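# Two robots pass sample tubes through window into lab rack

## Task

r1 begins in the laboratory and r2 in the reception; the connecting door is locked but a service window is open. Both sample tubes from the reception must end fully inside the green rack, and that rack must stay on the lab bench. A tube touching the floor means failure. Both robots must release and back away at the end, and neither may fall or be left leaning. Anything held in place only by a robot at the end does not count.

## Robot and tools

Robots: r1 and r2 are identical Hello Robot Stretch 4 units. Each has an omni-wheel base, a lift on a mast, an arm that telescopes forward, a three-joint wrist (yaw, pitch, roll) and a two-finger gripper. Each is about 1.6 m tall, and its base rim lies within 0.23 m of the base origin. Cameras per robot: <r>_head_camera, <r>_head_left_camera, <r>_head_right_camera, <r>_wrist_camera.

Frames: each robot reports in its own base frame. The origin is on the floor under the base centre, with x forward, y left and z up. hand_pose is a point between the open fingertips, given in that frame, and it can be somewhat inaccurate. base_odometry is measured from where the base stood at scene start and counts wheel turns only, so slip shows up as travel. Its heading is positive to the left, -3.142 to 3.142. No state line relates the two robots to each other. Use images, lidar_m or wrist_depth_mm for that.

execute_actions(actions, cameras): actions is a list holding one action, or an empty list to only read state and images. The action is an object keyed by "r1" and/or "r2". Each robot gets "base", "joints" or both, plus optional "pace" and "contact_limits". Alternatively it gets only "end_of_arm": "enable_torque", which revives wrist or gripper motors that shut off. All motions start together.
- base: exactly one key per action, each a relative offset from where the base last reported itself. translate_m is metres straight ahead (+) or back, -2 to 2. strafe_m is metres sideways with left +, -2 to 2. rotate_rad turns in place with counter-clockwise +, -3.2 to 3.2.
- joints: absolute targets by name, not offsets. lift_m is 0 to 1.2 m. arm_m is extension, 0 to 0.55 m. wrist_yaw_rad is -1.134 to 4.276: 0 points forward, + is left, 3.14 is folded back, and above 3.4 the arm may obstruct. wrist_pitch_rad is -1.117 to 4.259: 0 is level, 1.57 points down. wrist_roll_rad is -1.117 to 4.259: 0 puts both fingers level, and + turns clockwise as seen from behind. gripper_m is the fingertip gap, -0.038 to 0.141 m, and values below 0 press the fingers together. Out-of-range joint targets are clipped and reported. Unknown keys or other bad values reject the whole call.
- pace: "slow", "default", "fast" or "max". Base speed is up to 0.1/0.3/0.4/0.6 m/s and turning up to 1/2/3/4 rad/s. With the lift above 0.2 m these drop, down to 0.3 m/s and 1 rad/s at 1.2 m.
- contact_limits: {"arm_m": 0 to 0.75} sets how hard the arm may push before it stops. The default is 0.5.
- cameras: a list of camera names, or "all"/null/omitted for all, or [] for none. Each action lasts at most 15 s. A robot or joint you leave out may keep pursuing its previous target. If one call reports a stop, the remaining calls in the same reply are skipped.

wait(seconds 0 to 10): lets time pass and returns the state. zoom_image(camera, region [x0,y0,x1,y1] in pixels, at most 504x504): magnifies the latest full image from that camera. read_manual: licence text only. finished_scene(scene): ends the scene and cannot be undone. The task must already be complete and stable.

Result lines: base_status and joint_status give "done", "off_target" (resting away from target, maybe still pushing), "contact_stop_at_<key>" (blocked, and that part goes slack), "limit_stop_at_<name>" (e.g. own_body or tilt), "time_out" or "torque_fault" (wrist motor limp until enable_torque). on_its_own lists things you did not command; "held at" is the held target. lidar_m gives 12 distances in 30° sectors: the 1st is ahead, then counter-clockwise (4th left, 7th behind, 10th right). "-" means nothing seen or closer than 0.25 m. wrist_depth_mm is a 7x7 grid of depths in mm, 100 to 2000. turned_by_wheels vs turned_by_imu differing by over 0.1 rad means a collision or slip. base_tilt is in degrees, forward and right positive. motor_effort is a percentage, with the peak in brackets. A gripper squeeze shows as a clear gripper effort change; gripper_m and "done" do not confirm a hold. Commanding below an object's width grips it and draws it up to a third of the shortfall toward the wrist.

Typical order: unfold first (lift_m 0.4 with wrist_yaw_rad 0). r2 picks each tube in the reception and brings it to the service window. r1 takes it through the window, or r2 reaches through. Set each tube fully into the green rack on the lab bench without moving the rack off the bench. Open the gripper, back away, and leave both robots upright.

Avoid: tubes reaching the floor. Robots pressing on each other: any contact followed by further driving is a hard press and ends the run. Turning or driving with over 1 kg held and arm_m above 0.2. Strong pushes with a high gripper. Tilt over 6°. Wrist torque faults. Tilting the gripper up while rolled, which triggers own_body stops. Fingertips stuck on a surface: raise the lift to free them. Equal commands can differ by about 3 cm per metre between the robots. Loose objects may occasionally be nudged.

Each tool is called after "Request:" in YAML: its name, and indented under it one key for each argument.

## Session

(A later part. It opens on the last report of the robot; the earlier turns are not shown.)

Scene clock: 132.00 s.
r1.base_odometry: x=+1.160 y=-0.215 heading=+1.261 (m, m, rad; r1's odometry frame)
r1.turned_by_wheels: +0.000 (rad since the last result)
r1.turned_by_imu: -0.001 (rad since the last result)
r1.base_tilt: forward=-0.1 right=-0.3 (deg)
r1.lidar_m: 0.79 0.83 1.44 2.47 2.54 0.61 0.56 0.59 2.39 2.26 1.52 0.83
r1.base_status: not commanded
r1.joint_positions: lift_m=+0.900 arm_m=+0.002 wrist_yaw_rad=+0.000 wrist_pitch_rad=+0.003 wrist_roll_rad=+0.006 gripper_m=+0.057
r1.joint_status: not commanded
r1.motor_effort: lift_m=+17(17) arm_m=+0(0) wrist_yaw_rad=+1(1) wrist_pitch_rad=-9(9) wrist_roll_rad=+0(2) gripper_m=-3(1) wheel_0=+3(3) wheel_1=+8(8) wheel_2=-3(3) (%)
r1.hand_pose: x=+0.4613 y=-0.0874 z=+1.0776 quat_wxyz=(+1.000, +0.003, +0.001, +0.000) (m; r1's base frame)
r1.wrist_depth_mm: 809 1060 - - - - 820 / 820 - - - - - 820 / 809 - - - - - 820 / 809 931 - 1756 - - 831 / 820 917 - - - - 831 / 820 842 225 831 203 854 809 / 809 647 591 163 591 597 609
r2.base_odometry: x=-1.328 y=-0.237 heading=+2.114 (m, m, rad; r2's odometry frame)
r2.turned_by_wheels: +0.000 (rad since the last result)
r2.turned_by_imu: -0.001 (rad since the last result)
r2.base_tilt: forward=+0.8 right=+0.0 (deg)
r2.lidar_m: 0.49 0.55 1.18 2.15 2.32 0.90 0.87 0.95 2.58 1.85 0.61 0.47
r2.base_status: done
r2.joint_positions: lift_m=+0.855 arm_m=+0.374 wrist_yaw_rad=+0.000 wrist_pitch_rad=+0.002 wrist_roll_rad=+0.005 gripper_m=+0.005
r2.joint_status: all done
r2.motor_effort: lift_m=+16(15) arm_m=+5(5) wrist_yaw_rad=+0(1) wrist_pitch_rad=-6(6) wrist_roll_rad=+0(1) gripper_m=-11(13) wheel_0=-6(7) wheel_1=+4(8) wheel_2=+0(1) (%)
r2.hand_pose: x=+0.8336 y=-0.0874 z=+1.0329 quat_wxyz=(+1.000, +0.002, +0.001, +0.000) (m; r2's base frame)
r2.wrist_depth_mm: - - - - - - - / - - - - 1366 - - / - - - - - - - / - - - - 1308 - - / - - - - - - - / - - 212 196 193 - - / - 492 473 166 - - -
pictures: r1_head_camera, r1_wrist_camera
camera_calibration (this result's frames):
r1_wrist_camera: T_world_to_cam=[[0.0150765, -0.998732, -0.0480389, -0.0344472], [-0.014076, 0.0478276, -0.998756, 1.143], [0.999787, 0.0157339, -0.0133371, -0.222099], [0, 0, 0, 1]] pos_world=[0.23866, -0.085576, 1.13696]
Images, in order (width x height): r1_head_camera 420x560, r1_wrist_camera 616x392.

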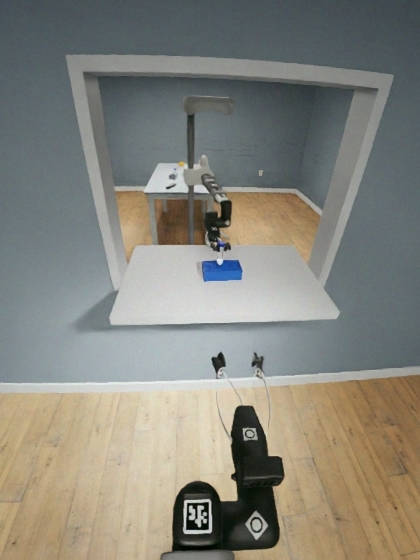

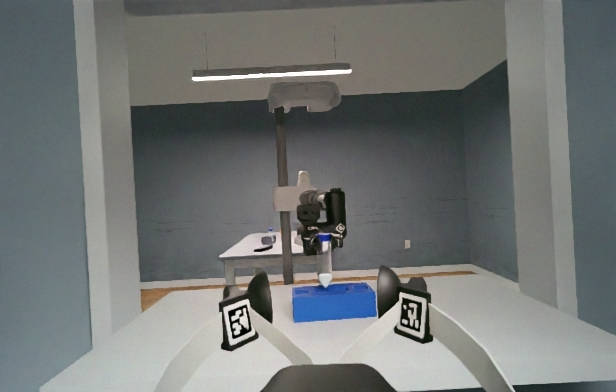

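Request:
execute_actions:
  actions:
    - {"r2":{"base":{"strafe_m":-0.012},"pace":"slow"}}
  cameras: []

Request:
execute_actions:
  actions:
    - {"r2":{"joints":{"lift_m":0.835},"pace":"slow"}}
  cameras: ["r1_wrist_camera","r1_head_camera"]

Request:
zoom_image:
  camera: "r1_head_camera"
  region: [180,220,270,290]

Request:
zoom_image:
  camera: "r1_wrist_camera"
  region: [270,210,390,330]

Scene clock: 137.63 s.
r1.base_odometry: x=+1.160 y=-0.215 heading=+1.261 (m, m, rad; r1's odometry frame)
r1.turned_by_wheels: +0.000 (rad since the last result)
r1.turned_by_imu: -0.001 (rad since the last result)
r1.base_tilt: forward=-0.1 right=-0.5 (deg)
r1.lidar_m: 0.79 0.83 1.43 2.46 2.55 0.61 0.54 0.60 2.39 2.26 1.52 0.85
r1.base_status: not commanded
r1.joint_positions: lift_m=+0.900 arm_m=+0.002 wrist_yaw_rad=+0.000 wrist_pitch_rad=+0.003 wrist_roll_rad=+0.006 gripper_m=+0.057
r1.joint_status: not commanded
r1.motor_effort: lift_m=+16(17) arm_m=+0(0) wrist_yaw_rad=+1(1) wrist_pitch_rad=-9(9) wrist_roll_rad=+0(1) gripper_m=-5(3) wheel_0=+3(3) wheel_1=+7(7) wheel_2=-3(3) (%)
r1.hand_pose: x=+0.4613 y=-0.0874 z=+1.0776 quat_wxyz=(+1.000, +0.003, +0.001, +0.000) (m; r1's base frame)
r1.wrist_depth_mm: 809 1078 - - - - 831 / 809 - - 1756 - - 831 / 809 - - - - - 831 / 798 946 - 1756 - - 820 / 809 931 - - - - 809 / 820 854 226 820 204 842 798 / 798 654 585 163 597 585 609
r2.base_odometry: x=-1.318 y=-0.231 heading=+2.114 (m, m, rad; r2's odometry frame)
r2.turned_by_wheels: +0.000 (rad since the last result)
r2.turned_by_imu: -0.001 (rad since the last result)
r2.base_tilt: forward=+0.9 right=-0.2 (deg)
r2.lidar_m: 0.48 0.55 1.22 2.14 2.34 0.91 0.87 0.97 2.57 1.84 0.61 0.49
r2.base_status: done
r2.joint_positions: lift_m=+0.855 arm_m=+0.374 wrist_yaw_rad=+0.000 wrist_pitch_rad=+0.002 wrist_roll_rad=+0.005 gripper_m=+0.005
r2.joint_status: not commanded
r2.motor_effort: lift_m=+15(16) arm_m=+5(5) wrist_yaw_rad=-1(1) wrist_pitch_rad=-5(7) wrist_roll_rad=+0(0) gripper_m=-14(11) wheel_0=+4(7) wheel_1=-5(6) wheel_2=+1(0) (%)
r2.hand_pose: x=+0.8336 y=-0.0874 z=+1.0329 quat_wxyz=(+1.000, +0.002, +0.001, +0.000) (m; r2's base frame)
r2.wrist_depth_mm: - - - - - - - / - - - - 1336 - - / - - - - - - - / - - - - 1336 - - / - - - - - - - / - - 212 197 193 - - / - 492 473 147 - - -
pictures: none
No camera images: the call's "cameras" was empty. Leave "cameras" out to get every camera's image.

Scene clock: 138.57 s.
r1.base_odometry: x=+1.160 y=-0.215 heading=+1.261 (m, m, rad; r1's odometry frame)
r1.turned_by_wheels: +0.000 (rad since the last result)
r1.turned_by_imu: +0.000 (rad since the last result)
r1.base_tilt: forward=-0.1 right=-0.4 (deg)
r1.lidar_m: 0.79 0.82 1.45 2.46 2.53 0.63 0.57 0.61 2.37 2.27 1.55 0.85
r1.base_status: not commanded
r1.joint_positions: lift_m=+0.900 arm_m=+0.002 wrist_yaw_rad=+0.000 wrist_pitch_rad=+0.003 wrist_roll_rad=+0.006 gripper_m=+0.057
r1.joint_status: not commanded
r1.motor_effort: lift_m=+17(17) arm_m=+0(0) wrist_yaw_rad=+1(1) wrist_pitch_rad=-9(10) wrist_roll_rad=-1(1) gripper_m=-4(3) wheel_0=+3(3) wheel_1=+7(8) wheel_2=-3(3) (%)
r1.hand_pose: x=+0.4613 y=-0.0874 z=+1.0776 quat_wxyz=(+1.000, +0.003, +0.001, +0.000) (m; r1's base frame)
r1.wrist_depth_mm: 798 1078 - - - - 820 / 820 - - 1708 - - 809 / 820 - - - - - 820 / 809 917 - - - - 842 / 809 904 - - - - 831 / 820 842 226 820 203 854 809 / 809 647 591 162 591 591 609
r2.base_odometry: x=-1.318 y=-0.231 heading=+2.114 (m, m, rad; r2's odometry frame)
r2.turned_by_wheels: +0.000 (rad since the last result)
r2.turned_by_imu: +0.000 (rad since the last result)
r2.base_tilt: forward=+0.9 right=-0.1 (deg)
r2.lidar_m: 0.48 0.53 1.20 2.15 2.37 0.89 0.87 0.94 2.58 1.85 0.64 0.48
r2.base_status: not commanded
r2.joint_positions: lift_m=+0.835 arm_m=+0.374 wrist_yaw_rad=+0.000 wrist_pitch_rad=+0.002 wrist_roll_rad=+0.005 gripper_m=+0.005
r2.joint_status: all done
r2.motor_effort: lift_m=+15(14) arm_m=+5(5) wrist_yaw_rad=-1(0) wrist_pitch_rad=-6(3) wrist_roll_rad=+1(1) gripper_m=-13(12) wheel_0=+4(4) wheel_1=-5(5) wheel_2=+0(0) (%)
r2.hand_pose: x=+0.8336 y=-0.0874 z=+1.0129 quat_wxyz=(+1.000, +0.002, +0.001, +0.000) (m; r2's base frame)
r2.wrist_depth_mm: - - - - - - - / - - - - - - - / - - - - - - - / - - - - - - - / - - - - - - - / - - 211 196 193 - - / 469 442 430 147 421 - -
pictures: r1_head_camera, r1_wrist_camera
camera_calibration (this result's frames):
r1_wrist_camera: T_world_to_cam=[[0.0150764, -0.998732, -0.0480389, -0.0344472], [-0.014076, 0.0478276, -0.998756, 1.143], [0.999787, 0.0157338, -0.0133371, -0.222099], [0, 0, 0, 1]] pos_world=[0.23866, -0.085576, 1.13696]
Images, in order (width x height): r1_head_camera 420x560, r1_wrist_camera 616x392.

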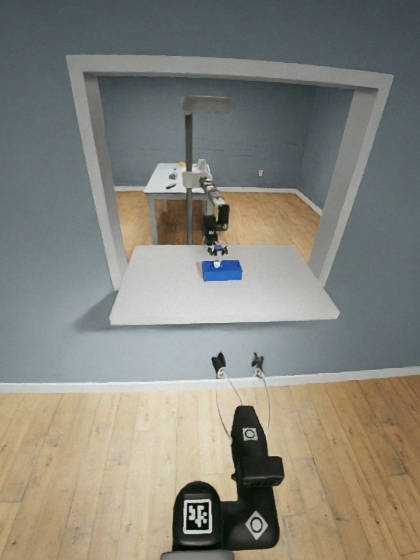

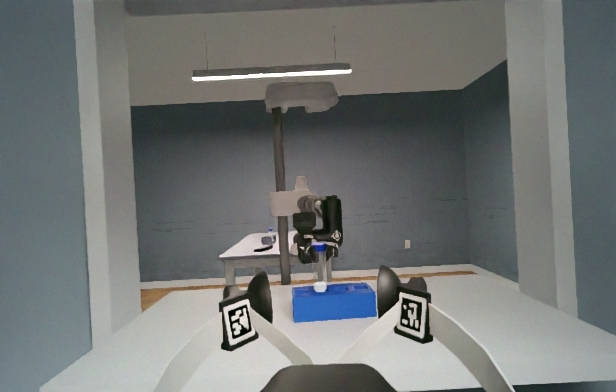

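Region (180, 220, 270, 290) of r1_head_camera's 420x560 image, scaled by 5.600, with more detail than that image has.

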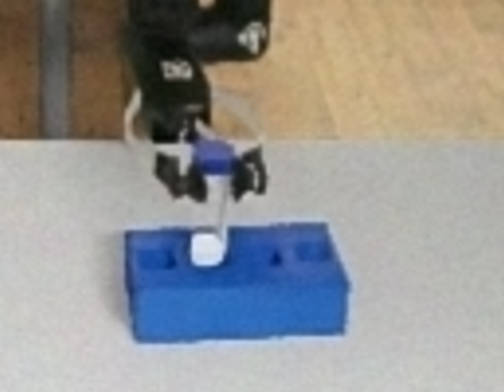

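Region (270, 210, 390, 330) of r1_wrist_camera's 616x392 image, scaled by 4.200.

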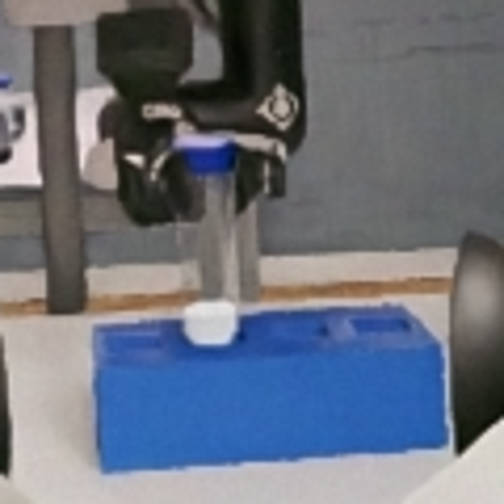

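Going in. Continue down gently.

Request:
execute_actions:
  actions:
    - {"r2":{"joints":{"lift_m":0.80},"pace":"slow"}}
  cameras: ["r1_wrist_camera"]

Request:
zoom_image:
  camera: "r1_wrist_camera"
  region: [270,210,390,330]

Scene clock: 141.70 s.
r1.base_odometry: x=+1.160 y=-0.215 heading=+1.261 (m, m, rad; r1's odometry frame)
r1.turned_by_wheels: +0.000 (rad since the last result)
r1.turned_by_imu: -0.001 (rad since the last result)
r1.base_tilt: forward=-0.1 right=-0.3 (deg)
r1.lidar_m: 0.78 0.83 1.43 2.46 2.55 0.61 0.58 0.61 2.38 2.26 1.54 0.86
r1.base_status: not commanded
r1.joint_positions: lift_m=+0.900 arm_m=+0.002 wrist_yaw_rad=+0.000 wrist_pitch_rad=+0.003 wrist_roll_rad=+0.006 gripper_m=+0.057
r1.joint_status: not commanded
r1.motor_effort: lift_m=+17(17) arm_m=+0(0) wrist_yaw_rad=+2(1) wrist_pitch_rad=-9(9) wrist_roll_rad=+2(1) gripper_m=-4(3) wheel_0=+3(3) wheel_1=+8(8) wheel_2=-3(3) (%)
r1.hand_pose: x=+0.4613 y=-0.0874 z=+1.0776 quat_wxyz=(+1.000, +0.003, +0.001, +0.000) (m; r1's base frame)
r1.wrist_depth_mm: 809 1060 - - - - 831 / 820 - - 1756 - - 831 / 809 - - - - - 831 / 809 917 - - - - 831 / 809 917 - 1708 - - 820 / 809 842 226 820 204 842 820 / 809 647 591 163 591 585 609
r2.base_odometry: x=-1.318 y=-0.231 heading=+2.114 (m, m, rad; r2's odometry frame)
r2.turned_by_wheels: +0.000 (rad since the last result)
r2.turned_by_imu: -0.001 (rad since the last result)
r2.base_tilt: forward=+0.8 right=+0.0 (deg)
r2.lidar_m: 0.49 0.53 1.19 2.16 2.35 0.91 0.90 0.96 2.60 1.89 0.64 0.50
r2.base_status: not commanded
r2.joint_positions: lift_m=+0.801 arm_m=+0.374 wrist_yaw_rad=+0.000 wrist_pitch_rad=-0.005 wrist_roll_rad=+0.005 gripper_m=+0.005
r2.joint_status: all done
r2.motor_effort: lift_m=+12(14) arm_m=+5(5) wrist_yaw_rad=-1(1) wrist_pitch_rad=+16(17) wrist_roll_rad=-1(0) gripper_m=-12(14) wheel_0=+4(4) wheel_1=-5(4) wheel_2=+0(0) (%)
r2.hand_pose: x=+0.8336 y=-0.0874 z=+0.9804 quat_wxyz=(+1.000, +0.002, -0.003, +0.000) (m; r2's base frame)
r2.wrist_depth_mm: - - - - - - - / - - - - - - - / - - - - - - - / - - - - - - - / - - - - - - - / - - 211 198 1366 - - / 404 384 370 272 366 375 399
pictures: r1_wrist_camera
camera_calibration (this result's frames):
r1_wrist_camera: T_world_to_cam=[[0.0150765, -0.998732, -0.0480389, -0.0344472], [-0.0140761, 0.0478276, -0.998756, 1.143], [0.999787, 0.0157339, -0.0133371, -0.222099], [0, 0, 0, 1]] pos_world=[0.23866, -0.085576, 1.13696]
Images, in order (width x height): r1_wrist_camera 616x392.

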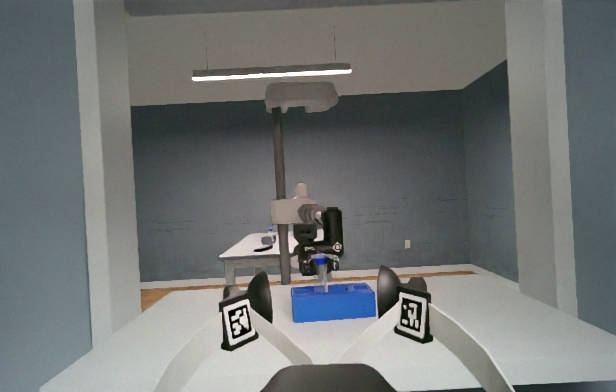

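Region (270, 210, 390, 330) of r1_wrist_camera's 616x392 image, scaled by 4.200.

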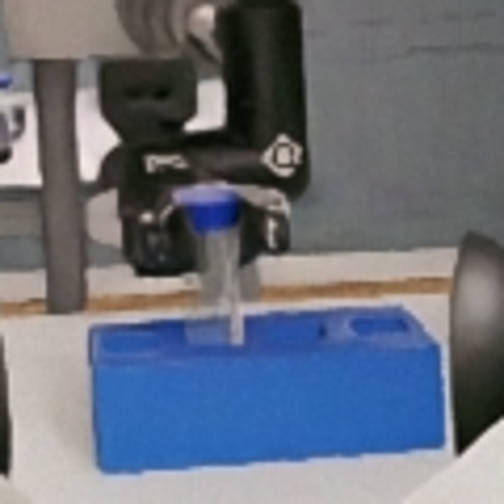

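Request:
execute_actions:
  actions:
    - {"r2":{"joints":{"gripper_m":0.06,"lift_m":0.808},"pace":"slow"}}
  cameras: []

Request:
execute_actions:
  actions:
    - {"r2":{"joints":{"lift_m":0.9,"arm_m":0.0}}}
  cameras: ["r1_wrist_camera","r1_head_camera"]

Request:
zoom_image:
  camera: "r1_wrist_camera"
  region: [270,210,390,330]

Scene clock: 148.73 s.
r1.base_odometry: x=+1.160 y=-0.215 heading=+1.261 (m, m, rad; r1's odometry frame)
r1.turned_by_wheels: +0.000 (rad since the last result)
r1.turned_by_imu: -0.001 (rad since the last result)
r1.base_tilt: forward=-0.1 right=-0.3 (deg)
r1.lidar_m: 0.77 0.83 1.41 2.45 2.55 0.58 0.56 0.59 2.36 2.26 1.55 0.83
r1.base_status: not commanded
r1.joint_positions: lift_m=+0.900 arm_m=+0.002 wrist_yaw_rad=+0.000 wrist_pitch_rad=+0.003 wrist_roll_rad=+0.006 gripper_m=+0.057
r1.joint_status: not commanded
r1.motor_effort: lift_m=+17(17) arm_m=+0(0) wrist_yaw_rad=+0(1) wrist_pitch_rad=-9(9) wrist_roll_rad=-1(0) gripper_m=-3(4) wheel_0=+3(3) wheel_1=+7(7) wheel_2=-3(3) (%)
r1.hand_pose: x=+0.4613 y=-0.0874 z=+1.0776 quat_wxyz=(+1.000, +0.003, +0.001, +0.000) (m; r1's base frame)
r1.wrist_depth_mm: 809 1060 - - - - 820 / 809 - - 1756 - - 820 / 820 - - - - - 831 / 798 931 - - - - 820 / 809 917 - 1708 - - 820 / 798 842 225 809 203 842 809 / 809 654 591 163 591 591 609
r2.base_odometry: x=-1.318 y=-0.231 heading=+2.114 (m, m, rad; r2's odometry frame)
r2.turned_by_wheels: +0.000 (rad since the last result)
r2.turned_by_imu: -0.001 (rad since the last result)
r2.base_tilt: forward=+0.8 right=-0.3 (deg)
r2.lidar_m: 0.47 0.52 1.17 2.15 2.34 0.92 0.88 0.98 2.60 1.87 0.64 0.50
r2.base_status: not commanded
r2.joint_positions: lift_m=+0.808 arm_m=+0.374 wrist_yaw_rad=+0.000 wrist_pitch_rad=+0.002 wrist_roll_rad=+0.005 gripper_m=+0.060
r2.joint_status: all done
r2.motor_effort: lift_m=+25(25) arm_m=+4(5) wrist_yaw_rad=-1(1) wrist_pitch_rad=-4(16) wrist_roll_rad=-3(0) gripper_m=-2(11) wheel_0=+4(4) wheel_1=-5(5) wheel_2=+0(0) (%)
r2.hand_pose: x=+0.8336 y=-0.0874 z=+0.9852 quat_wxyz=(+1.000, +0.002, +0.001, +0.000) (m; r2's base frame)
r2.wrist_depth_mm: - - - - - - - / - - - - - - - / - - - - - - - / - - - - - - - / - - - - - - - / - - 206 201 211 - - / 404 387 394 151 389 377 397
pictures: none
No camera images: the call's "cameras" was empty. Leave "cameras" out to get every camera's image.

Scene clock: 150.97 s.
r1.base_odometry: x=+1.160 y=-0.215 heading=+1.261 (m, m, rad; r1's odometry frame)
r1.turned_by_wheels: +0.000 (rad since the last result)
r1.turned_by_imu: -0.001 (rad since the last result)
r1.base_tilt: forward=+0.0 right=-0.3 (deg)
r1.lidar_m: 0.77 0.83 1.39 2.45 2.56 0.61 0.57 0.59 2.36 2.25 1.53 0.86
r1.base_status: not commanded
r1.joint_positions: lift_m=+0.900 arm_m=+0.002 wrist_yaw_rad=+0.000 wrist_pitch_rad=+0.003 wrist_roll_rad=+0.006 gripper_m=+0.057
r1.joint_status: not commanded
r1.motor_effort: lift_m=+17(17) arm_m=+0(0) wrist_yaw_rad=+1(1) wrist_pitch_rad=-10(9) wrist_roll_rad=+2(1) gripper_m=-1(3) wheel_0=+3(3) wheel_1=+8(8) wheel_2=-3(3) (%)
r1.hand_pose: x=+0.4613 y=-0.0874 z=+1.0776 quat_wxyz=(+1.000, +0.003, +0.001, +0.000) (m; r1's base frame)
r1.wrist_depth_mm: 809 1078 - - - - 820 / 798 - - 1756 - - 809 / 809 - - - - - 820 / 809 917 - - - - 820 / 809 931 - - - - 842 / 820 842 226 798 204 842 820 / 820 640 591 163 591 591 603
r2.base_odometry: x=-1.318 y=-0.231 heading=+2.114 (m, m, rad; r2's odometry frame)
r2.turned_by_wheels: +0.000 (rad since the last result)
r2.turned_by_imu: -0.001 (rad since the last result)
r2.base_tilt: forward=+0.6 right=-0.2 (deg)
r2.lidar_m: 0.47 0.52 1.21 2.15 2.34 0.90 0.89 0.96 2.60 1.86 0.62 0.49
r2.base_status: not commanded
r2.joint_positions: lift_m=+0.900 arm_m=+0.001 wrist_yaw_rad=+0.000 wrist_pitch_rad=+0.002 wrist_roll_rad=+0.005 gripper_m=+0.060
r2.joint_status: all done
r2.motor_effort: lift_m=+25(28) arm_m=-4(7) wrist_yaw_rad=+1(1) wrist_pitch_rad=-6(7) wrist_roll_rad=-1(1) gripper_m=-6(2) wheel_0=+4(4) wheel_1=-5(5) wheel_2=+0(0) (%)
r2.hand_pose: x=+0.4602 y=-0.0875 z=+1.0771 quat_wxyz=(+1.000, +0.002, +0.001, +0.000) (m; r2's base frame)
r2.wrist_depth_mm: 676 - - - - - - / 683 - - - - - - / 683 - - - - - - / 683 - - - - - - / 676 - - - - - - / 668 - 206 - 211 - - / 609 609 535 151 603 597 627
pictures: r1_head_camera, r1_wrist_camera
camera_calibration (this result's frames):
r1_wrist_camera: T_world_to_cam=[[0.0150765, -0.998732, -0.0480389, -0.0344472], [-0.014076, 0.0478276, -0.998756, 1.143], [0.999787, 0.0157339, -0.0133371, -0.222099], [0, 0, 0, 1]] pos_world=[0.23866, -0.085576, 1.13696]
Images, in order (width x height): r1_head_camera 420x560, r1_wrist_camera 616x392.

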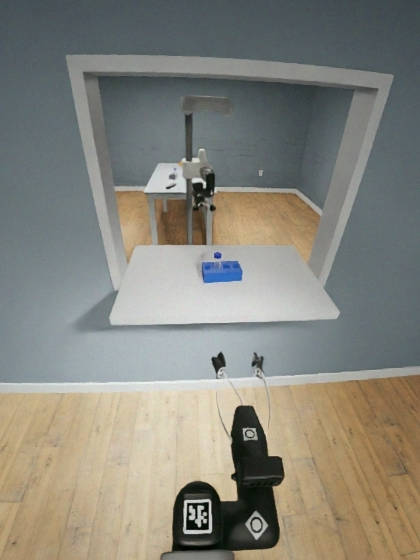

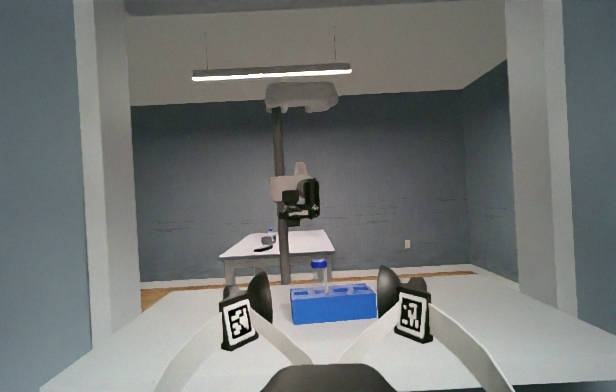

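Region (270, 210, 390, 330) of r1_wrist_camera's 616x392 image, scaled by 4.200.

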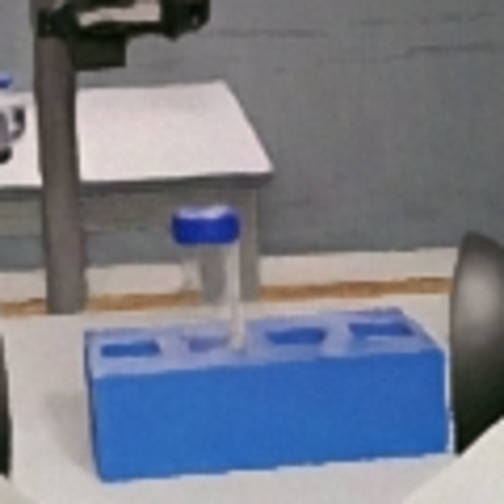

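Request:
execute_actions:
  actions:
    - {"r2":{"base":{"translate_m":-0.25}},"r1":{"base":{"translate_m":0.2},"joints":{"lift_m":0.92}}}
  cameras: []

Request:
execute_actions:
  actions:
    - {"r2":{"base":{"strafe_m":-0.905},"pace":"fast"},"r1":{"base":{"strafe_m":-0.011},"joints":{"arm_m":0.3},"pace":"slow"}}
  cameras: []

Request:
execute_actions:
  actions:
    - {"r2":{"base":{"rotate_rad":1.571},"joints":{"lift_m":0.8}},"r1":{"joints":{"lift_m":0.81},"pace":"slow"}}
  cameras: ["r1_wrist_camera"]

Request:
execute_actions:
  actions:
    - {"r2":{"base":{"strafe_m":1.33},"joints":{"lift_m":0.69},"pace":"fast"}}
  cameras: ["r2_wrist_camera","r2_head_camera"]

Scene clock: 163.43 s.
r1.base_odometry: x=+1.220 y=-0.025 heading=+1.262 (m, m, rad; r1's odometry frame)
r1.turned_by_wheels: +0.001 (rad since the last result)
r1.turned_by_imu: -0.001 (rad since the last result)
r1.base_tilt: forward=+0.0 right=-0.4 (deg)
r1.lidar_m: 0.59 0.60 1.16 2.45 2.55 0.80 0.78 0.81 2.37 2.27 1.24 0.62
r1.base_status: done
r1.joint_positions: lift_m=+0.920 arm_m=+0.002 wrist_yaw_rad=+0.000 wrist_pitch_rad=+0.003 wrist_roll_rad=+0.006 gripper_m=+0.057
r1.joint_status: all done
r1.motor_effort: lift_m=+21(25) arm_m=+0(0) wrist_yaw_rad=+1(1) wrist_pitch_rad=-9(9) wrist_roll_rad=+0(0) gripper_m=-4(4) wheel_0=+5(10) wheel_1=+6(10) wheel_2=+0(11) (%)
r1.hand_pose: x=+0.4613 y=-0.0874 z=+1.0972 quat_wxyz=(+1.000, +0.003, +0.001, +0.000) (m; r1's base frame)
r1.wrist_depth_mm: 647 - - - - - 741 / 654 - - - - - - / 634 - - - - - - / 634 - - - - - - / 621 - - - - - - / 615 - 226 976 204 904 759 / 615 699 609 162 621 559 615
r2.base_odometry: x=-1.189 y=-0.445 heading=+2.114 (m, m, rad; r2's odometry frame)
r2.turned_by_wheels: +0.000 (rad since the last result)
r2.turned_by_imu: -0.001 (rad since the last result)
r2.base_tilt: forward=+1.0 right=-0.2 (deg)
r2.lidar_m: 0.73 0.79 1.58 2.18 2.41 0.65 0.63 0.70 2.55 2.51 1.25 0.74
r2.base_status: done
r2.joint_positions: lift_m=+0.900 arm_m=+0.001 wrist_yaw_rad=+0.000 wrist_pitch_rad=+0.002 wrist_roll_rad=+0.005 gripper_m=+0.060
r2.joint_status: not commanded
r2.motor_effort: lift_m=+25(25) arm_m=-4(4) wrist_yaw_rad=+0(0) wrist_pitch_rad=-5(6) wrist_roll_rad=-1(1) gripper_m=-4(4) wheel_0=-3(8) wheel_1=-3(9) wheel_2=+1(10) (%)
r2.hand_pose: x=+0.4602 y=-0.0874 z=+1.0772 quat_wxyz=(+1.000, +0.002, +0.001, +0.000) (m; r2's base frame)
r2.wrist_depth_mm: 820 - - - - - 683 / 809 - - - - - 676 / 809 - - - - - 683 / 798 - - - - - 676 / 809 - - - - - 676 / 798 878 205 788 210 854 668 / 634 603 615 151 609 585 668
pictures: none
No camera images: the call's "cameras" was empty. Leave "cameras" out to get every camera's image.

Scene clock: 167.70 s.
r1.base_odometry: x=+1.231 y=-0.028 heading=+1.262 (m, m, rad; r1's odometry frame)
r1.turned_by_wheels: +0.000 (rad since the last result)
r1.turned_by_imu: -0.001 (rad since the last result)
r1.base_tilt: forward=-0.1 right=-0.4 (deg)
r1.lidar_m: 0.60 0.62 1.13 2.48 2.58 0.79 0.77 0.79 2.36 2.26 1.24 0.62
r1.base_status: done
r1.joint_positions: lift_m=+0.920 arm_m=+0.298 wrist_yaw_rad=+0.000 wrist_pitch_rad=+0.003 wrist_roll_rad=+0.006 gripper_m=+0.057
r1.joint_status: all done
r1.motor_effort: lift_m=+21(21) arm_m=+10(14) wrist_yaw_rad=+1(1) wrist_pitch_rad=-9(9) wrist_roll_rad=+0(1) gripper_m=-3(3) wheel_0=+4(6) wheel_1=-7(9) wheel_2=+0(0) (%)
r1.hand_pose: x=+0.7576 y=-0.0874 z=+1.0972 quat_wxyz=(+1.000, +0.003, +0.001, +0.000) (m; r1's base frame)
r1.wrist_depth_mm: - - - - - - - / 1430 - - - - - - / - - - - - - - / 1499 - - - - - - / - - - - - - - / - - 226 - 204 - - / - - 603 163 621 559 609
r2.base_odometry: x=-0.414 y=+0.023 heading=+2.114 (m, m, rad; r2's odometry frame)
r2.turned_by_wheels: +0.000 (rad since the last result)
r2.turned_by_imu: -0.004 (rad since the last result)
r2.base_tilt: forward=+0.8 right=-0.1 (deg)
r2.lidar_m: 0.84 0.78 1.02 3.08 0.99 0.81 3.46 2.10 1.63 1.64 1.06 0.84
r2.base_status: done
r2.joint_positions: lift_m=+0.900 arm_m=+0.001 wrist_yaw_rad=+0.000 wrist_pitch_rad=+0.002 wrist_roll_rad=+0.005 gripper_m=+0.060
r2.joint_status: not commanded
r2.motor_effort: lift_m=+25(25) arm_m=-4(4) wrist_yaw_rad=+0(0) wrist_pitch_rad=-6(6) wrist_roll_rad=+1(1) gripper_m=-2(3) wheel_0=+2(12) wheel_1=-1(13) wheel_2=+0(1) (%)
r2.hand_pose: x=+0.4602 y=-0.0874 z=+1.0772 quat_wxyz=(+1.000, +0.002, +0.001, +0.000) (m; r2's base frame)
r2.wrist_depth_mm: 691 676 654 640 615 603 585 / 683 676 647 627 609 591 580 / 683 661 654 621 615 591 574 / 676 661 640 627 615 591 580 / 676 668 640 621 609 591 569 / 676 647 206 621 211 585 574 / 668 661 634 151 591 580 569
pictures: none
No camera images: the call's "cameras" was empty. Leave "cameras" out to get every camera's image.

Scene clock: 169.80 s.
r1.base_odometry: x=+1.231 y=-0.028 heading=+1.262 (m, m, rad; r1's odometry frame)
r1.turned_by_wheels: +0.000 (rad since the last result)
r1.turned_by_imu: -0.001 (rad since the last result)
r1.base_tilt: forward=+0.0 right=-0.4 (deg)
r1.lidar_m: 0.59 0.61 1.16 2.49 2.56 0.82 0.76 0.80 2.36 2.26 1.23 0.64
r1.base_status: not commanded
r1.joint_positions: lift_m=+0.810 arm_m=+0.298 wrist_yaw_rad=+0.000 wrist_pitch_rad=+0.003 wrist_roll_rad=+0.006 gripper_m=+0.057
r1.joint_status: all done
r1.motor_effort: lift_m=+17(21) arm_m=+10(10) wrist_yaw_rad=+1(1) wrist_pitch_rad=-9(8) wrist_roll_rad=+1(1) gripper_m=-2(3) wheel_0=+4(4) wheel_1=-7(7) wheel_2=+0(0) (%)
r1.hand_pose: x=+0.7576 y=-0.0874 z=+0.9877 quat_wxyz=(+1.000, +0.003, +0.001, +0.000) (m; r1's base frame)
r1.wrist_depth_mm: - - - - - - - / - - - - - - - / - - - - - - - / - - - - - - - / - - - - - - - / - 661 226 591 203 554 530 / 439 424 306 162 317 343 373
r2.base_odometry: x=-0.414 y=+0.023 heading=-2.599 (m, m, rad; r2's odometry frame)
r2.turned_by_wheels: +1.570 (rad since the last result)
r2.turned_by_imu: +1.551 (rad since the last result)
r2.base_tilt: forward=+0.7 right=-0.1 (deg)
r2.lidar_m: 3.08 0.94 0.84 3.45 2.12 1.64 1.62 1.09 0.86 0.83 0.80 1.04
r2.base_status: done
r2.joint_positions: lift_m=+0.800 arm_m=+0.001 wrist_yaw_rad=+0.000 wrist_pitch_rad=+0.002 wrist_roll_rad=+0.005 gripper_m=+0.060
r2.joint_status: all done
r2.motor_effort: lift_m=+16(24) arm_m=-4(4) wrist_yaw_rad=-1(0) wrist_pitch_rad=-6(6) wrist_roll_rad=+0(2) gripper_m=-3(1) wheel_0=-4(8) wheel_1=-4(10) wheel_2=-4(11) (%)
r2.hand_pose: x=+0.4602 y=-0.0874 z=+0.9779 quat_wxyz=(+1.000, +0.002, +0.001, +0.000) (m; r2's base frame)
r2.wrist_depth_mm: - - - - - - 1464 / - - - - - - 1397 / - - - - - - 1430 / - - - - - - 1397 / - - - - - - 1308 / - - 206 - 211 - 1397 / - - - 151 - 1921 1430
pictures: r1_wrist_camera
camera_calibration (this result's frames):
r1_wrist_camera: T_world_to_cam=[[0.0150782, -0.998732, -0.0480367, -0.0432404], [-0.0139352, 0.0478276, -0.998758, 1.05724], [0.999789, 0.0157289, -0.0131963, -0.519713], [0, 0, 0, 1]] pos_world=[0.534989, -0.0855763, 1.04699]
Images, in order (width x height): r1_wrist_camera 616x392.

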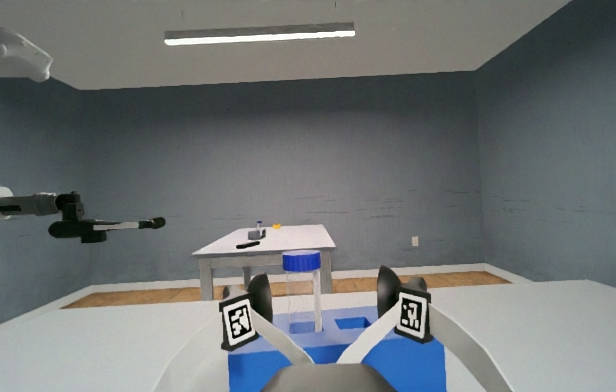

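Scene clock: 174.40 s.
r1.base_odometry: x=+1.231 y=-0.028 heading=+1.262 (m, m, rad; r1's odometry frame)
r1.turned_by_wheels: +0.000 (rad since the last result)
r1.turned_by_imu: -0.001 (rad since the last result)
r1.base_tilt: forward=-0.2 right=-0.3 (deg)
r1.lidar_m: 0.59 0.63 1.16 2.48 2.54 0.82 0.77 0.80 2.37 2.25 1.25 0.63
r1.base_status: not commanded
r1.joint_positions: lift_m=+0.810 arm_m=+0.298 wrist_yaw_rad=+0.000 wrist_pitch_rad=+0.003 wrist_roll_rad=+0.006 gripper_m=+0.057
r1.joint_status: not commanded
r1.motor_effort: lift_m=+16(16) arm_m=+10(10) wrist_yaw_rad=+1(1) wrist_pitch_rad=-9(8) wrist_roll_rad=+0(1) gripper_m=-3(3) wheel_0=+5(4) wheel_1=-7(8) wheel_2=+0(0) (%)
r1.hand_pose: x=+0.7576 y=-0.0874 z=+0.9877 quat_wxyz=(+1.000, +0.003, +0.001, +0.000) (m; r1's base frame)
r1.wrist_depth_mm: - - - - - - - / - - - - - - - / - - - - - - - / - - - - - - - / - - - - - - - / - 654 226 580 203 554 535 / 442 427 307 163 317 342 375
r2.base_odometry: x=+0.272 y=-1.117 heading=-2.600 (m, m, rad; r2's odometry frame)
r2.turned_by_wheels: +0.000 (rad since the last result)
r2.turned_by_imu: +0.001 (rad since the last result)
r2.base_tilt: forward=+0.8 right=+0.0 (deg)
r2.lidar_m: 0.47 0.53 0.84 2.12 1.91 1.50 1.47 1.60 2.17 2.10 0.64 0.51
r2.base_status: done
r2.joint_positions: lift_m=+0.690 arm_m=+0.001 wrist_yaw_rad=+0.000 wrist_pitch_rad=+0.002 wrist_roll_rad=+0.005 gripper_m=+0.060
r2.joint_status: all done
r2.motor_effort: lift_m=+16(15) arm_m=-4(4) wrist_yaw_rad=+0(1) wrist_pitch_rad=-5(5) wrist_roll_rad=-2(0) gripper_m=-2(2) wheel_0=-3(14) wheel_1=-1(12) wheel_2=+0(4) (%)
r2.hand_pose: x=+0.4602 y=-0.0874 z=+0.8679 quat_wxyz=(+1.000, +0.002, +0.001, +0.000) (m; r2's base frame)
r2.wrist_depth_mm: - - - - - - - / - - - - - - - / - - - - - - - / - - - - - - - / - - - - - - - / 580 597 206 504 210 585 492 / 392 377 382 150 377 370 382
pictures: r2_head_camera, r2_wrist_camera
camera_calibration (this result's frames):
r2_wrist_camera: T_world_to_cam=[[0.00482414, -0.99986, -0.0159991, -0.075997], [0.00813658, 0.016038, -0.999838, 0.925559], [0.999955, 0.00469318, 0.00821281, -0.242672], [0, 0, 0, 1]] pos_world=[0.235497, -0.0896916, 0.926187]
Images, in order (width x height): r2_head_camera 420x560, r2_wrist_camera 616x392.

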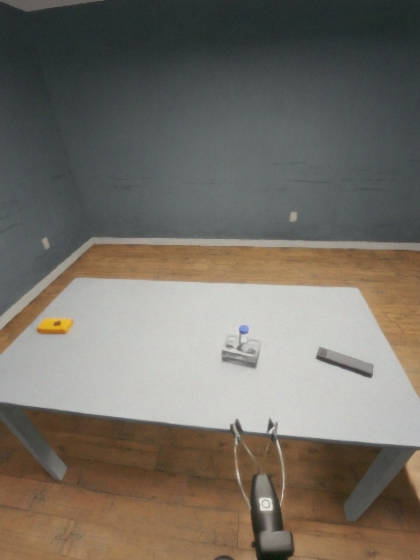

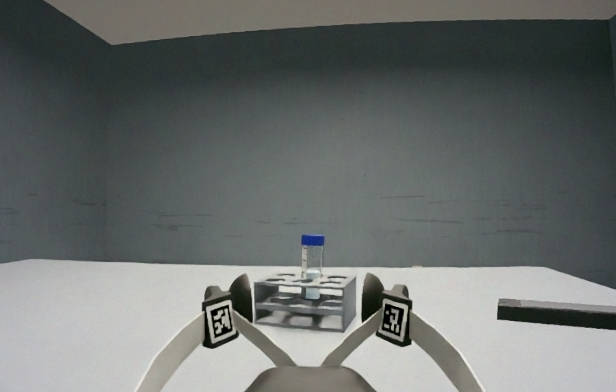

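Request:
execute_actions:
  actions:
    - {"r1":{"base":{"strafe_m":0.017},"joints":{"arm_m":0.40,"gripper_m":0.065},"pace":"slow"},"r2":{"base":{"strafe_m":-0.01},"joints":{"arm_m":0.30},"pace":"slow"}}
  cameras: ["r1_wrist_camera","r2_wrist_camera"]

Scene clock: 184.97 s.
r1.base_odometry: x=+1.215 y=-0.023 heading=+1.262 (m, m, rad; r1's odometry frame)
r1.turned_by_wheels: +0.000 (rad since the last result)
r1.turned_by_imu: -0.001 (rad since the last result)
r1.base_tilt: forward=-0.2 right=-0.5 (deg)
r1.lidar_m: 0.60 0.63 1.17 2.46 2.55 0.84 0.75 0.82 2.36 2.28 1.24 0.62
r1.base_status: done
r1.joint_positions: lift_m=+0.810 arm_m=+0.398 wrist_yaw_rad=+0.000 wrist_pitch_rad=+0.003 wrist_roll_rad=+0.006 gripper_m=+0.065
r1.joint_status: all done
r1.motor_effort: lift_m=+16(16) arm_m=+10(13) wrist_yaw_rad=+1(1) wrist_pitch_rad=-9(8) wrist_roll_rad=+0(2) gripper_m=-3(4) wheel_0=-5(11) wheel_1=+9(10) wheel_2=+0(1) (%)
r1.hand_pose: x=+0.8576 y=-0.0874 z=+0.9877 quat_wxyz=(+1.000, +0.003, +0.001, +0.000) (m; r1's base frame)
r1.wrist_depth_mm: - - - - - - - / - - - - - - - / - - - - - - - / - - - - - - - / - - - - - - - / - - 215 504 204 559 539 / 442 424 286 160 274 251 373
r2.base_odometry: x=+0.267 y=-1.108 heading=-2.600 (m, m, rad; r2's odometry frame)
r2.turned_by_wheels: +0.000 (rad since the last result)
r2.turned_by_imu: -0.002 (rad since the last result)
r2.base_tilt: forward=+0.9 right=+0.1 (deg)
r2.lidar_m: 0.49 0.55 0.82 2.13 1.87 1.51 1.47 1.61 2.12 2.06 0.64 0.50
r2.base_status: done
r2.joint_positions: lift_m=+0.690 arm_m=+0.299 wrist_yaw_rad=+0.000 wrist_pitch_rad=+0.002 wrist_roll_rad=+0.005 gripper_m=+0.060
r2.joint_status: all done
r2.motor_effort: lift_m=+16(16) arm_m=+5(8) wrist_yaw_rad=+0(0) wrist_pitch_rad=-5(7) wrist_roll_rad=+2(1) gripper_m=-4(1) wheel_0=+4(7) wheel_1=-5(7) wheel_2=+0(0) (%)
r2.hand_pose: x=+0.7586 y=-0.0874 z=+0.8679 quat_wxyz=(+1.000, +0.002, +0.001, +0.000) (m; r2's base frame)
r2.wrist_depth_mm: - - - - - - - / - - - - - - - / - - - - - - - / - - - - - - - / - - - - - - - / 574 591 205 544 210 580 554 / 387 370 238 151 307 364 379
pictures: r1_wrist_camera, r2_wrist_camera
camera_calibration (this result's frames):
r1_wrist_camera: T_world_to_cam=[[0.0150643, -0.998732, -0.0480367, -0.0447404], [-0.0139277, 0.0478279, -0.998758, 1.05863], [0.99979, 0.0157146, -0.0131896, -0.6197], [0, 0, 0, 1]] pos_world=[0.634988, -0.0855773, 1.04699]
r2_wrist_camera: T_world_to_cam=[[0.00482533, -0.99986, -0.015999, -0.0774373], [0.00813658, 0.0160379, -0.999838, 0.923131], [0.999955, 0.00469438, 0.00821284, -0.541073], [0, 0, 0, 1]] pos_world=[0.533911, -0.0896915, 0.926187]
Images, in order (width x height): r1_wrist_camera 616x392, r2_wrist_camera 616x392.

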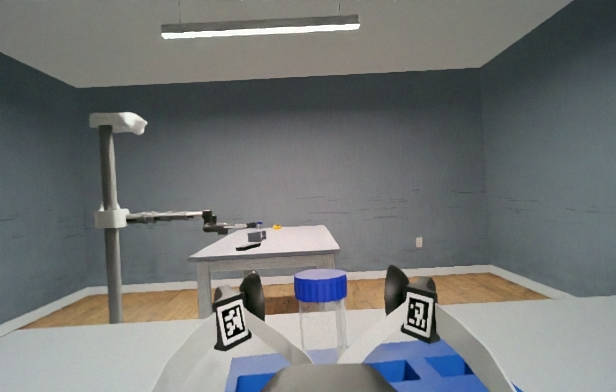

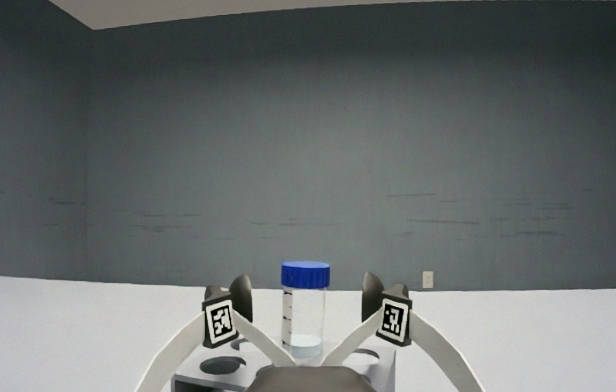

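Request:
execute_actions:
  actions:
    - {"r1":{"joints":{"arm_m":0.44},"pace":"slow"},"r2":{"joints":{"arm_m":0.362},"pace":"slow"}}
  cameras: []

Request:
execute_actions:
  actions:
    - {"r1":{"joints":{"gripper_m":0.005}},"r2":{"joints":{"gripper_m":0.005}}}
  cameras: ["r1_wrist_camera","r2_wrist_camera"]

Request:
execute_actions:
  actions:
    - {"r1":{"joints":{"lift_m":0.9},"pace":"slow"},"r2":{"joints":{"lift_m":0.8},"pace":"slow"}}
  cameras: ["r1_wrist_camera","r2_wrist_camera"]

Scene clock: 190.90 s.
r1.base_odometry: x=+1.215 y=-0.023 heading=+1.262 (m, m, rad; r1's odometry frame)
r1.turned_by_wheels: +0.000 (rad since the last result)
r1.turned_by_imu: -0.001 (rad since the last result)
r1.base_tilt: forward=+0.1 right=-0.4 (deg)
r1.lidar_m: 0.58 0.62 1.15 2.45 2.55 0.83 0.77 0.82 2.37 2.27 1.25 0.61
r1.base_status: not commanded
r1.joint_positions: lift_m=+0.810 arm_m=+0.438 wrist_yaw_rad=+0.000 wrist_pitch_rad=+0.003 wrist_roll_rad=+0.006 gripper_m=+0.065
r1.joint_status: all done
r1.motor_effort: lift_m=+16(16) arm_m=+10(8) wrist_yaw_rad=+1(1) wrist_pitch_rad=-9(9) wrist_roll_rad=+0(0) gripper_m=-3(2) wheel_0=-5(4) wheel_1=+9(9) wheel_2=+0(0) (%)
r1.hand_pose: x=+0.8976 y=-0.0874 z=+0.9877 quat_wxyz=(+1.000, +0.003, +0.001, +0.000) (m; r1's base frame)
r1.wrist_depth_mm: - - - - - - - / - - - - - - - / - - - - - - - / - - - - - - - / - - - - - - - / - - 216 222 204 - - / 439 424 382 160 263 250 373
r2.base_odometry: x=+0.267 y=-1.108 heading=-2.600 (m, m, rad; r2's odometry frame)
r2.turned_by_wheels: +0.000 (rad since the last result)
r2.turned_by_imu: -0.001 (rad since the last result)
r2.base_tilt: forward=+0.8 right=-0.2 (deg)
r2.lidar_m: 0.49 0.52 0.82 2.13 1.92 1.52 1.47 1.60 2.16 2.05 0.65 0.49
r2.base_status: not commanded
r2.joint_positions: lift_m=+0.690 arm_m=+0.361 wrist_yaw_rad=+0.000 wrist_pitch_rad=+0.002 wrist_roll_rad=+0.005 gripper_m=+0.060
r2.joint_status: all done
r2.motor_effort: lift_m=+16(16) arm_m=+5(6) wrist_yaw_rad=+0(0) wrist_pitch_rad=-6(4) wrist_roll_rad=+2(1) gripper_m=-4(4) wheel_0=+4(4) wheel_1=-5(5) wheel_2=+0(0) (%)
r2.hand_pose: x=+0.8206 y=-0.0874 z=+0.8679 quat_wxyz=(+1.000, +0.002, +0.001, +0.000) (m; r2's base frame)
r2.wrist_depth_mm: - - - - - - - / - - - - - - - / - - - - - - - / - - - - - - - / - - - - - - - / 574 591 206 488 209 580 559 / 387 368 351 151 373 366 377
pictures: none
No camera images: the call's "cameras" was empty. Leave "cameras" out to get every camera's image.

Scene clock: 192.30 s.
r1.base_odometry: x=+1.215 y=-0.023 heading=+1.262 (m, m, rad; r1's odometry frame)
r1.turned_by_wheels: +0.000 (rad since the last result)
r1.turned_by_imu: +0.000 (rad since the last result)
r1.base_tilt: forward=-0.1 right=-0.1 (deg)
r1.lidar_m: 0.60 0.60 1.14 2.46 2.55 0.85 0.76 0.81 2.36 2.28 1.25 0.61
r1.base_status: not commanded
r1.joint_positions: lift_m=+0.810 arm_m=+0.438 wrist_yaw_rad=+0.000 wrist_pitch_rad=+0.003 wrist_roll_rad=+0.006 gripper_m=+0.005
r1.joint_status: all done
r1.motor_effort: lift_m=+16(17) arm_m=+10(10) wrist_yaw_rad=+1(1) wrist_pitch_rad=-9(9) wrist_roll_rad=+1(0) gripper_m=-12(14) wheel_0=-4(5) wheel_1=+9(10) wheel_2=+0(0) (%)
r1.hand_pose: x=+0.8977 y=-0.0874 z=+0.9877 quat_wxyz=(+1.000, +0.003, +0.001, +0.000) (m; r1's base frame)
r1.wrist_depth_mm: - - - - - - - / - - - - - - - / - - - - - - - / - - - - - - - / - - - - - - - / - - 1921 199 202 - - / 439 424 362 218 255 164 370
r2.base_odometry: x=+0.267 y=-1.108 heading=-2.600 (m, m, rad; r2's odometry frame)
r2.turned_by_wheels: +0.000 (rad since the last result)
r2.turned_by_imu: +0.000 (rad since the last result)
r2.base_tilt: forward=+1.0 right=-0.1 (deg)
r2.lidar_m: 0.48 0.54 0.83 2.13 1.91 1.51 1.49 1.61 2.15 2.05 0.63 0.50
r2.base_status: not commanded
r2.joint_positions: lift_m=+0.690 arm_m=+0.361 wrist_yaw_rad=+0.000 wrist_pitch_rad=+0.002 wrist_roll_rad=+0.005 gripper_m=+0.005
r2.joint_status: all done
r2.motor_effort: lift_m=+16(16) arm_m=+5(5) wrist_yaw_rad=+0(0) wrist_pitch_rad=-6(5) wrist_roll_rad=+0(1) gripper_m=-12(13) wheel_0=+4(4) wheel_1=-5(5) wheel_2=+0(0) (%)
r2.hand_pose: x=+0.8206 y=-0.0874 z=+0.8679 quat_wxyz=(+1.000, +0.002, +0.001, +0.000) (m; r2's base frame)
r2.wrist_depth_mm: - - - - - - - / - - - - - - - / - - - - - - - / - - - - - - - / - - - - - - - / 580 591 213 192 192 574 559 / 389 366 286 182 349 359 377
pictures: r1_wrist_camera, r2_wrist_camera
camera_calibration (this result's frames):
r1_wrist_camera: T_world_to_cam=[[0.0150712, -0.998732, -0.0480366, -0.0453477], [-0.0139282, 0.0478277, -0.998758, 1.05919], [0.999789, 0.0157216, -0.0131897, -0.659717], [0, 0, 0, 1]] pos_world=[0.675014, -0.0855768, 1.04699]
r2_wrist_camera: T_world_to_cam=[[0.00498628, -0.99986, -0.0159991, -0.077822], [0.00813393, 0.0160393, -0.999838, 0.922628], [0.999954, 0.00485534, 0.00821277, -0.603081], [0, 0, 0, 1]] pos_world=[0.595937, -0.0896813, 0.926187]
Images, in order (width x height): r1_wrist_camera 616x392, r2_wrist_camera 616x392.

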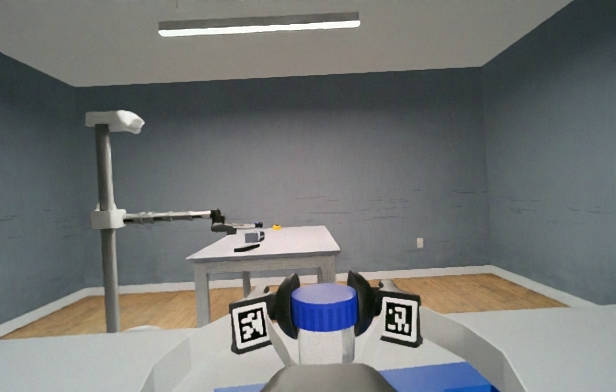

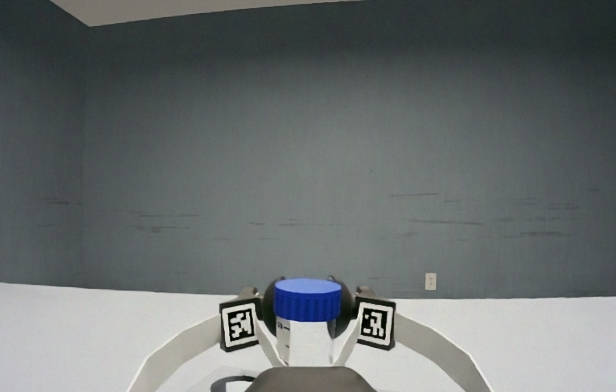

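Scene clock: 194.07 s.
r1.base_odometry: x=+1.215 y=-0.023 heading=+1.262 (m, m, rad; r1's odometry frame)
r1.turned_by_wheels: +0.000 (rad since the last result)
r1.turned_by_imu: +0.000 (rad since the last result)
r1.base_tilt: forward=-0.2 right=-0.3 (deg)
r1.lidar_m: 0.58 0.60 1.17 2.45 2.55 0.81 0.76 0.82 2.37 2.28 1.25 0.63
r1.base_status: not commanded
r1.joint_positions: lift_m=+0.900 arm_m=+0.438 wrist_yaw_rad=+0.000 wrist_pitch_rad=+0.003 wrist_roll_rad=+0.006 gripper_m=+0.005
r1.joint_status: all done
r1.motor_effort: lift_m=+22(17) arm_m=+10(10) wrist_yaw_rad=+1(2) wrist_pitch_rad=-9(9) wrist_roll_rad=-1(2) gripper_m=-14(14) wheel_0=-5(5) wheel_1=+9(9) wheel_2=+0(0) (%)
r1.hand_pose: x=+0.8977 y=-0.0874 z=+1.0772 quat_wxyz=(+1.000, +0.003, +0.001, +0.000) (m; r1's base frame)
r1.wrist_depth_mm: - - - - - - - / - - - - - - - / - - - - - - - / - - - - - - - / - - - - - - - / - - 1983 198 202 - - / - - - 218 - 165 -
r2.base_odometry: x=+0.267 y=-1.108 heading=-2.600 (m, m, rad; r2's odometry frame)
r2.turned_by_wheels: +0.000 (rad since the last result)
r2.turned_by_imu: +0.000 (rad since the last result)
r2.base_tilt: forward=+0.9 right=+0.0 (deg)
r2.lidar_m: 0.50 0.54 0.84 2.13 1.92 1.51 1.49 1.58 2.17 2.06 0.65 0.49
r2.base_status: not commanded
r2.joint_positions: lift_m=+0.800 arm_m=+0.361 wrist_yaw_rad=+0.000 wrist_pitch_rad=+0.003 wrist_roll_rad=+0.005 gripper_m=+0.005
r2.joint_status: all done
r2.motor_effort: lift_m=+25(25) arm_m=+4(4) wrist_yaw_rad=+0(1) wrist_pitch_rad=-6(6) wrist_roll_rad=+0(2) gripper_m=-12(9) wheel_0=+4(4) wheel_1=-5(5) wheel_2=+0(0) (%)
r2.hand_pose: x=+0.8206 y=-0.0874 z=+0.9771 quat_wxyz=(+1.000, +0.002, +0.001, +0.000) (m; r2's base frame)
r2.wrist_depth_mm: - - - - - - - / - - - - - - - / - - - - - - - / - - - - - - - / - - - - - - - / - - 211 192 - - - / 654 621 591 182 585 603 -
pictures: r1_wrist_camera, r2_wrist_camera
camera_calibration (this result's frames):
r1_wrist_camera: T_world_to_cam=[[0.0150707, -0.998732, -0.0480366, -0.0410456], [-0.013928, 0.0478277, -0.998758, 1.14863], [0.999789, 0.015721, -0.0131895, -0.658538], [0, 0, 0, 1]] pos_world=[0.675016, -0.0855768, 1.13654]
r2_wrist_camera: T_world_to_cam=[[0.00498333, -0.99986, -0.0159999, -0.0760725], [0.00795159, 0.0160392, -0.99984, 1.03192], [0.999956, 0.00485531, 0.0080304, -0.603803], [0, 0, 0, 1]] pos_world=[0.59595, -0.0896813, 1.03538]
Images, in order (width x height): r1_wrist_camera 616x392, r2_wrist_camera 616x392.

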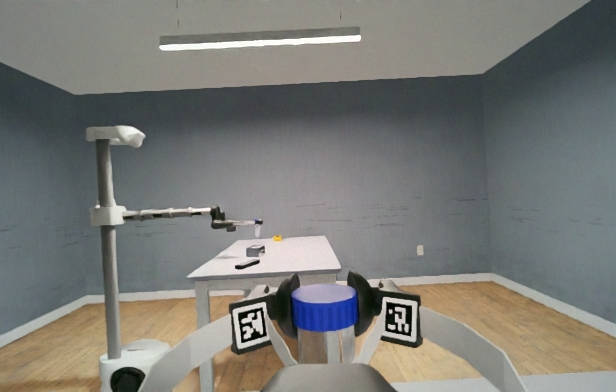

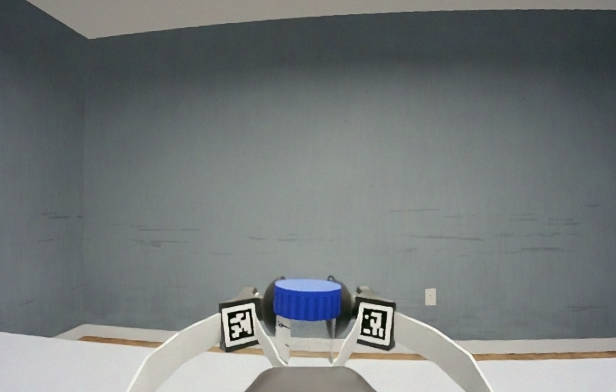

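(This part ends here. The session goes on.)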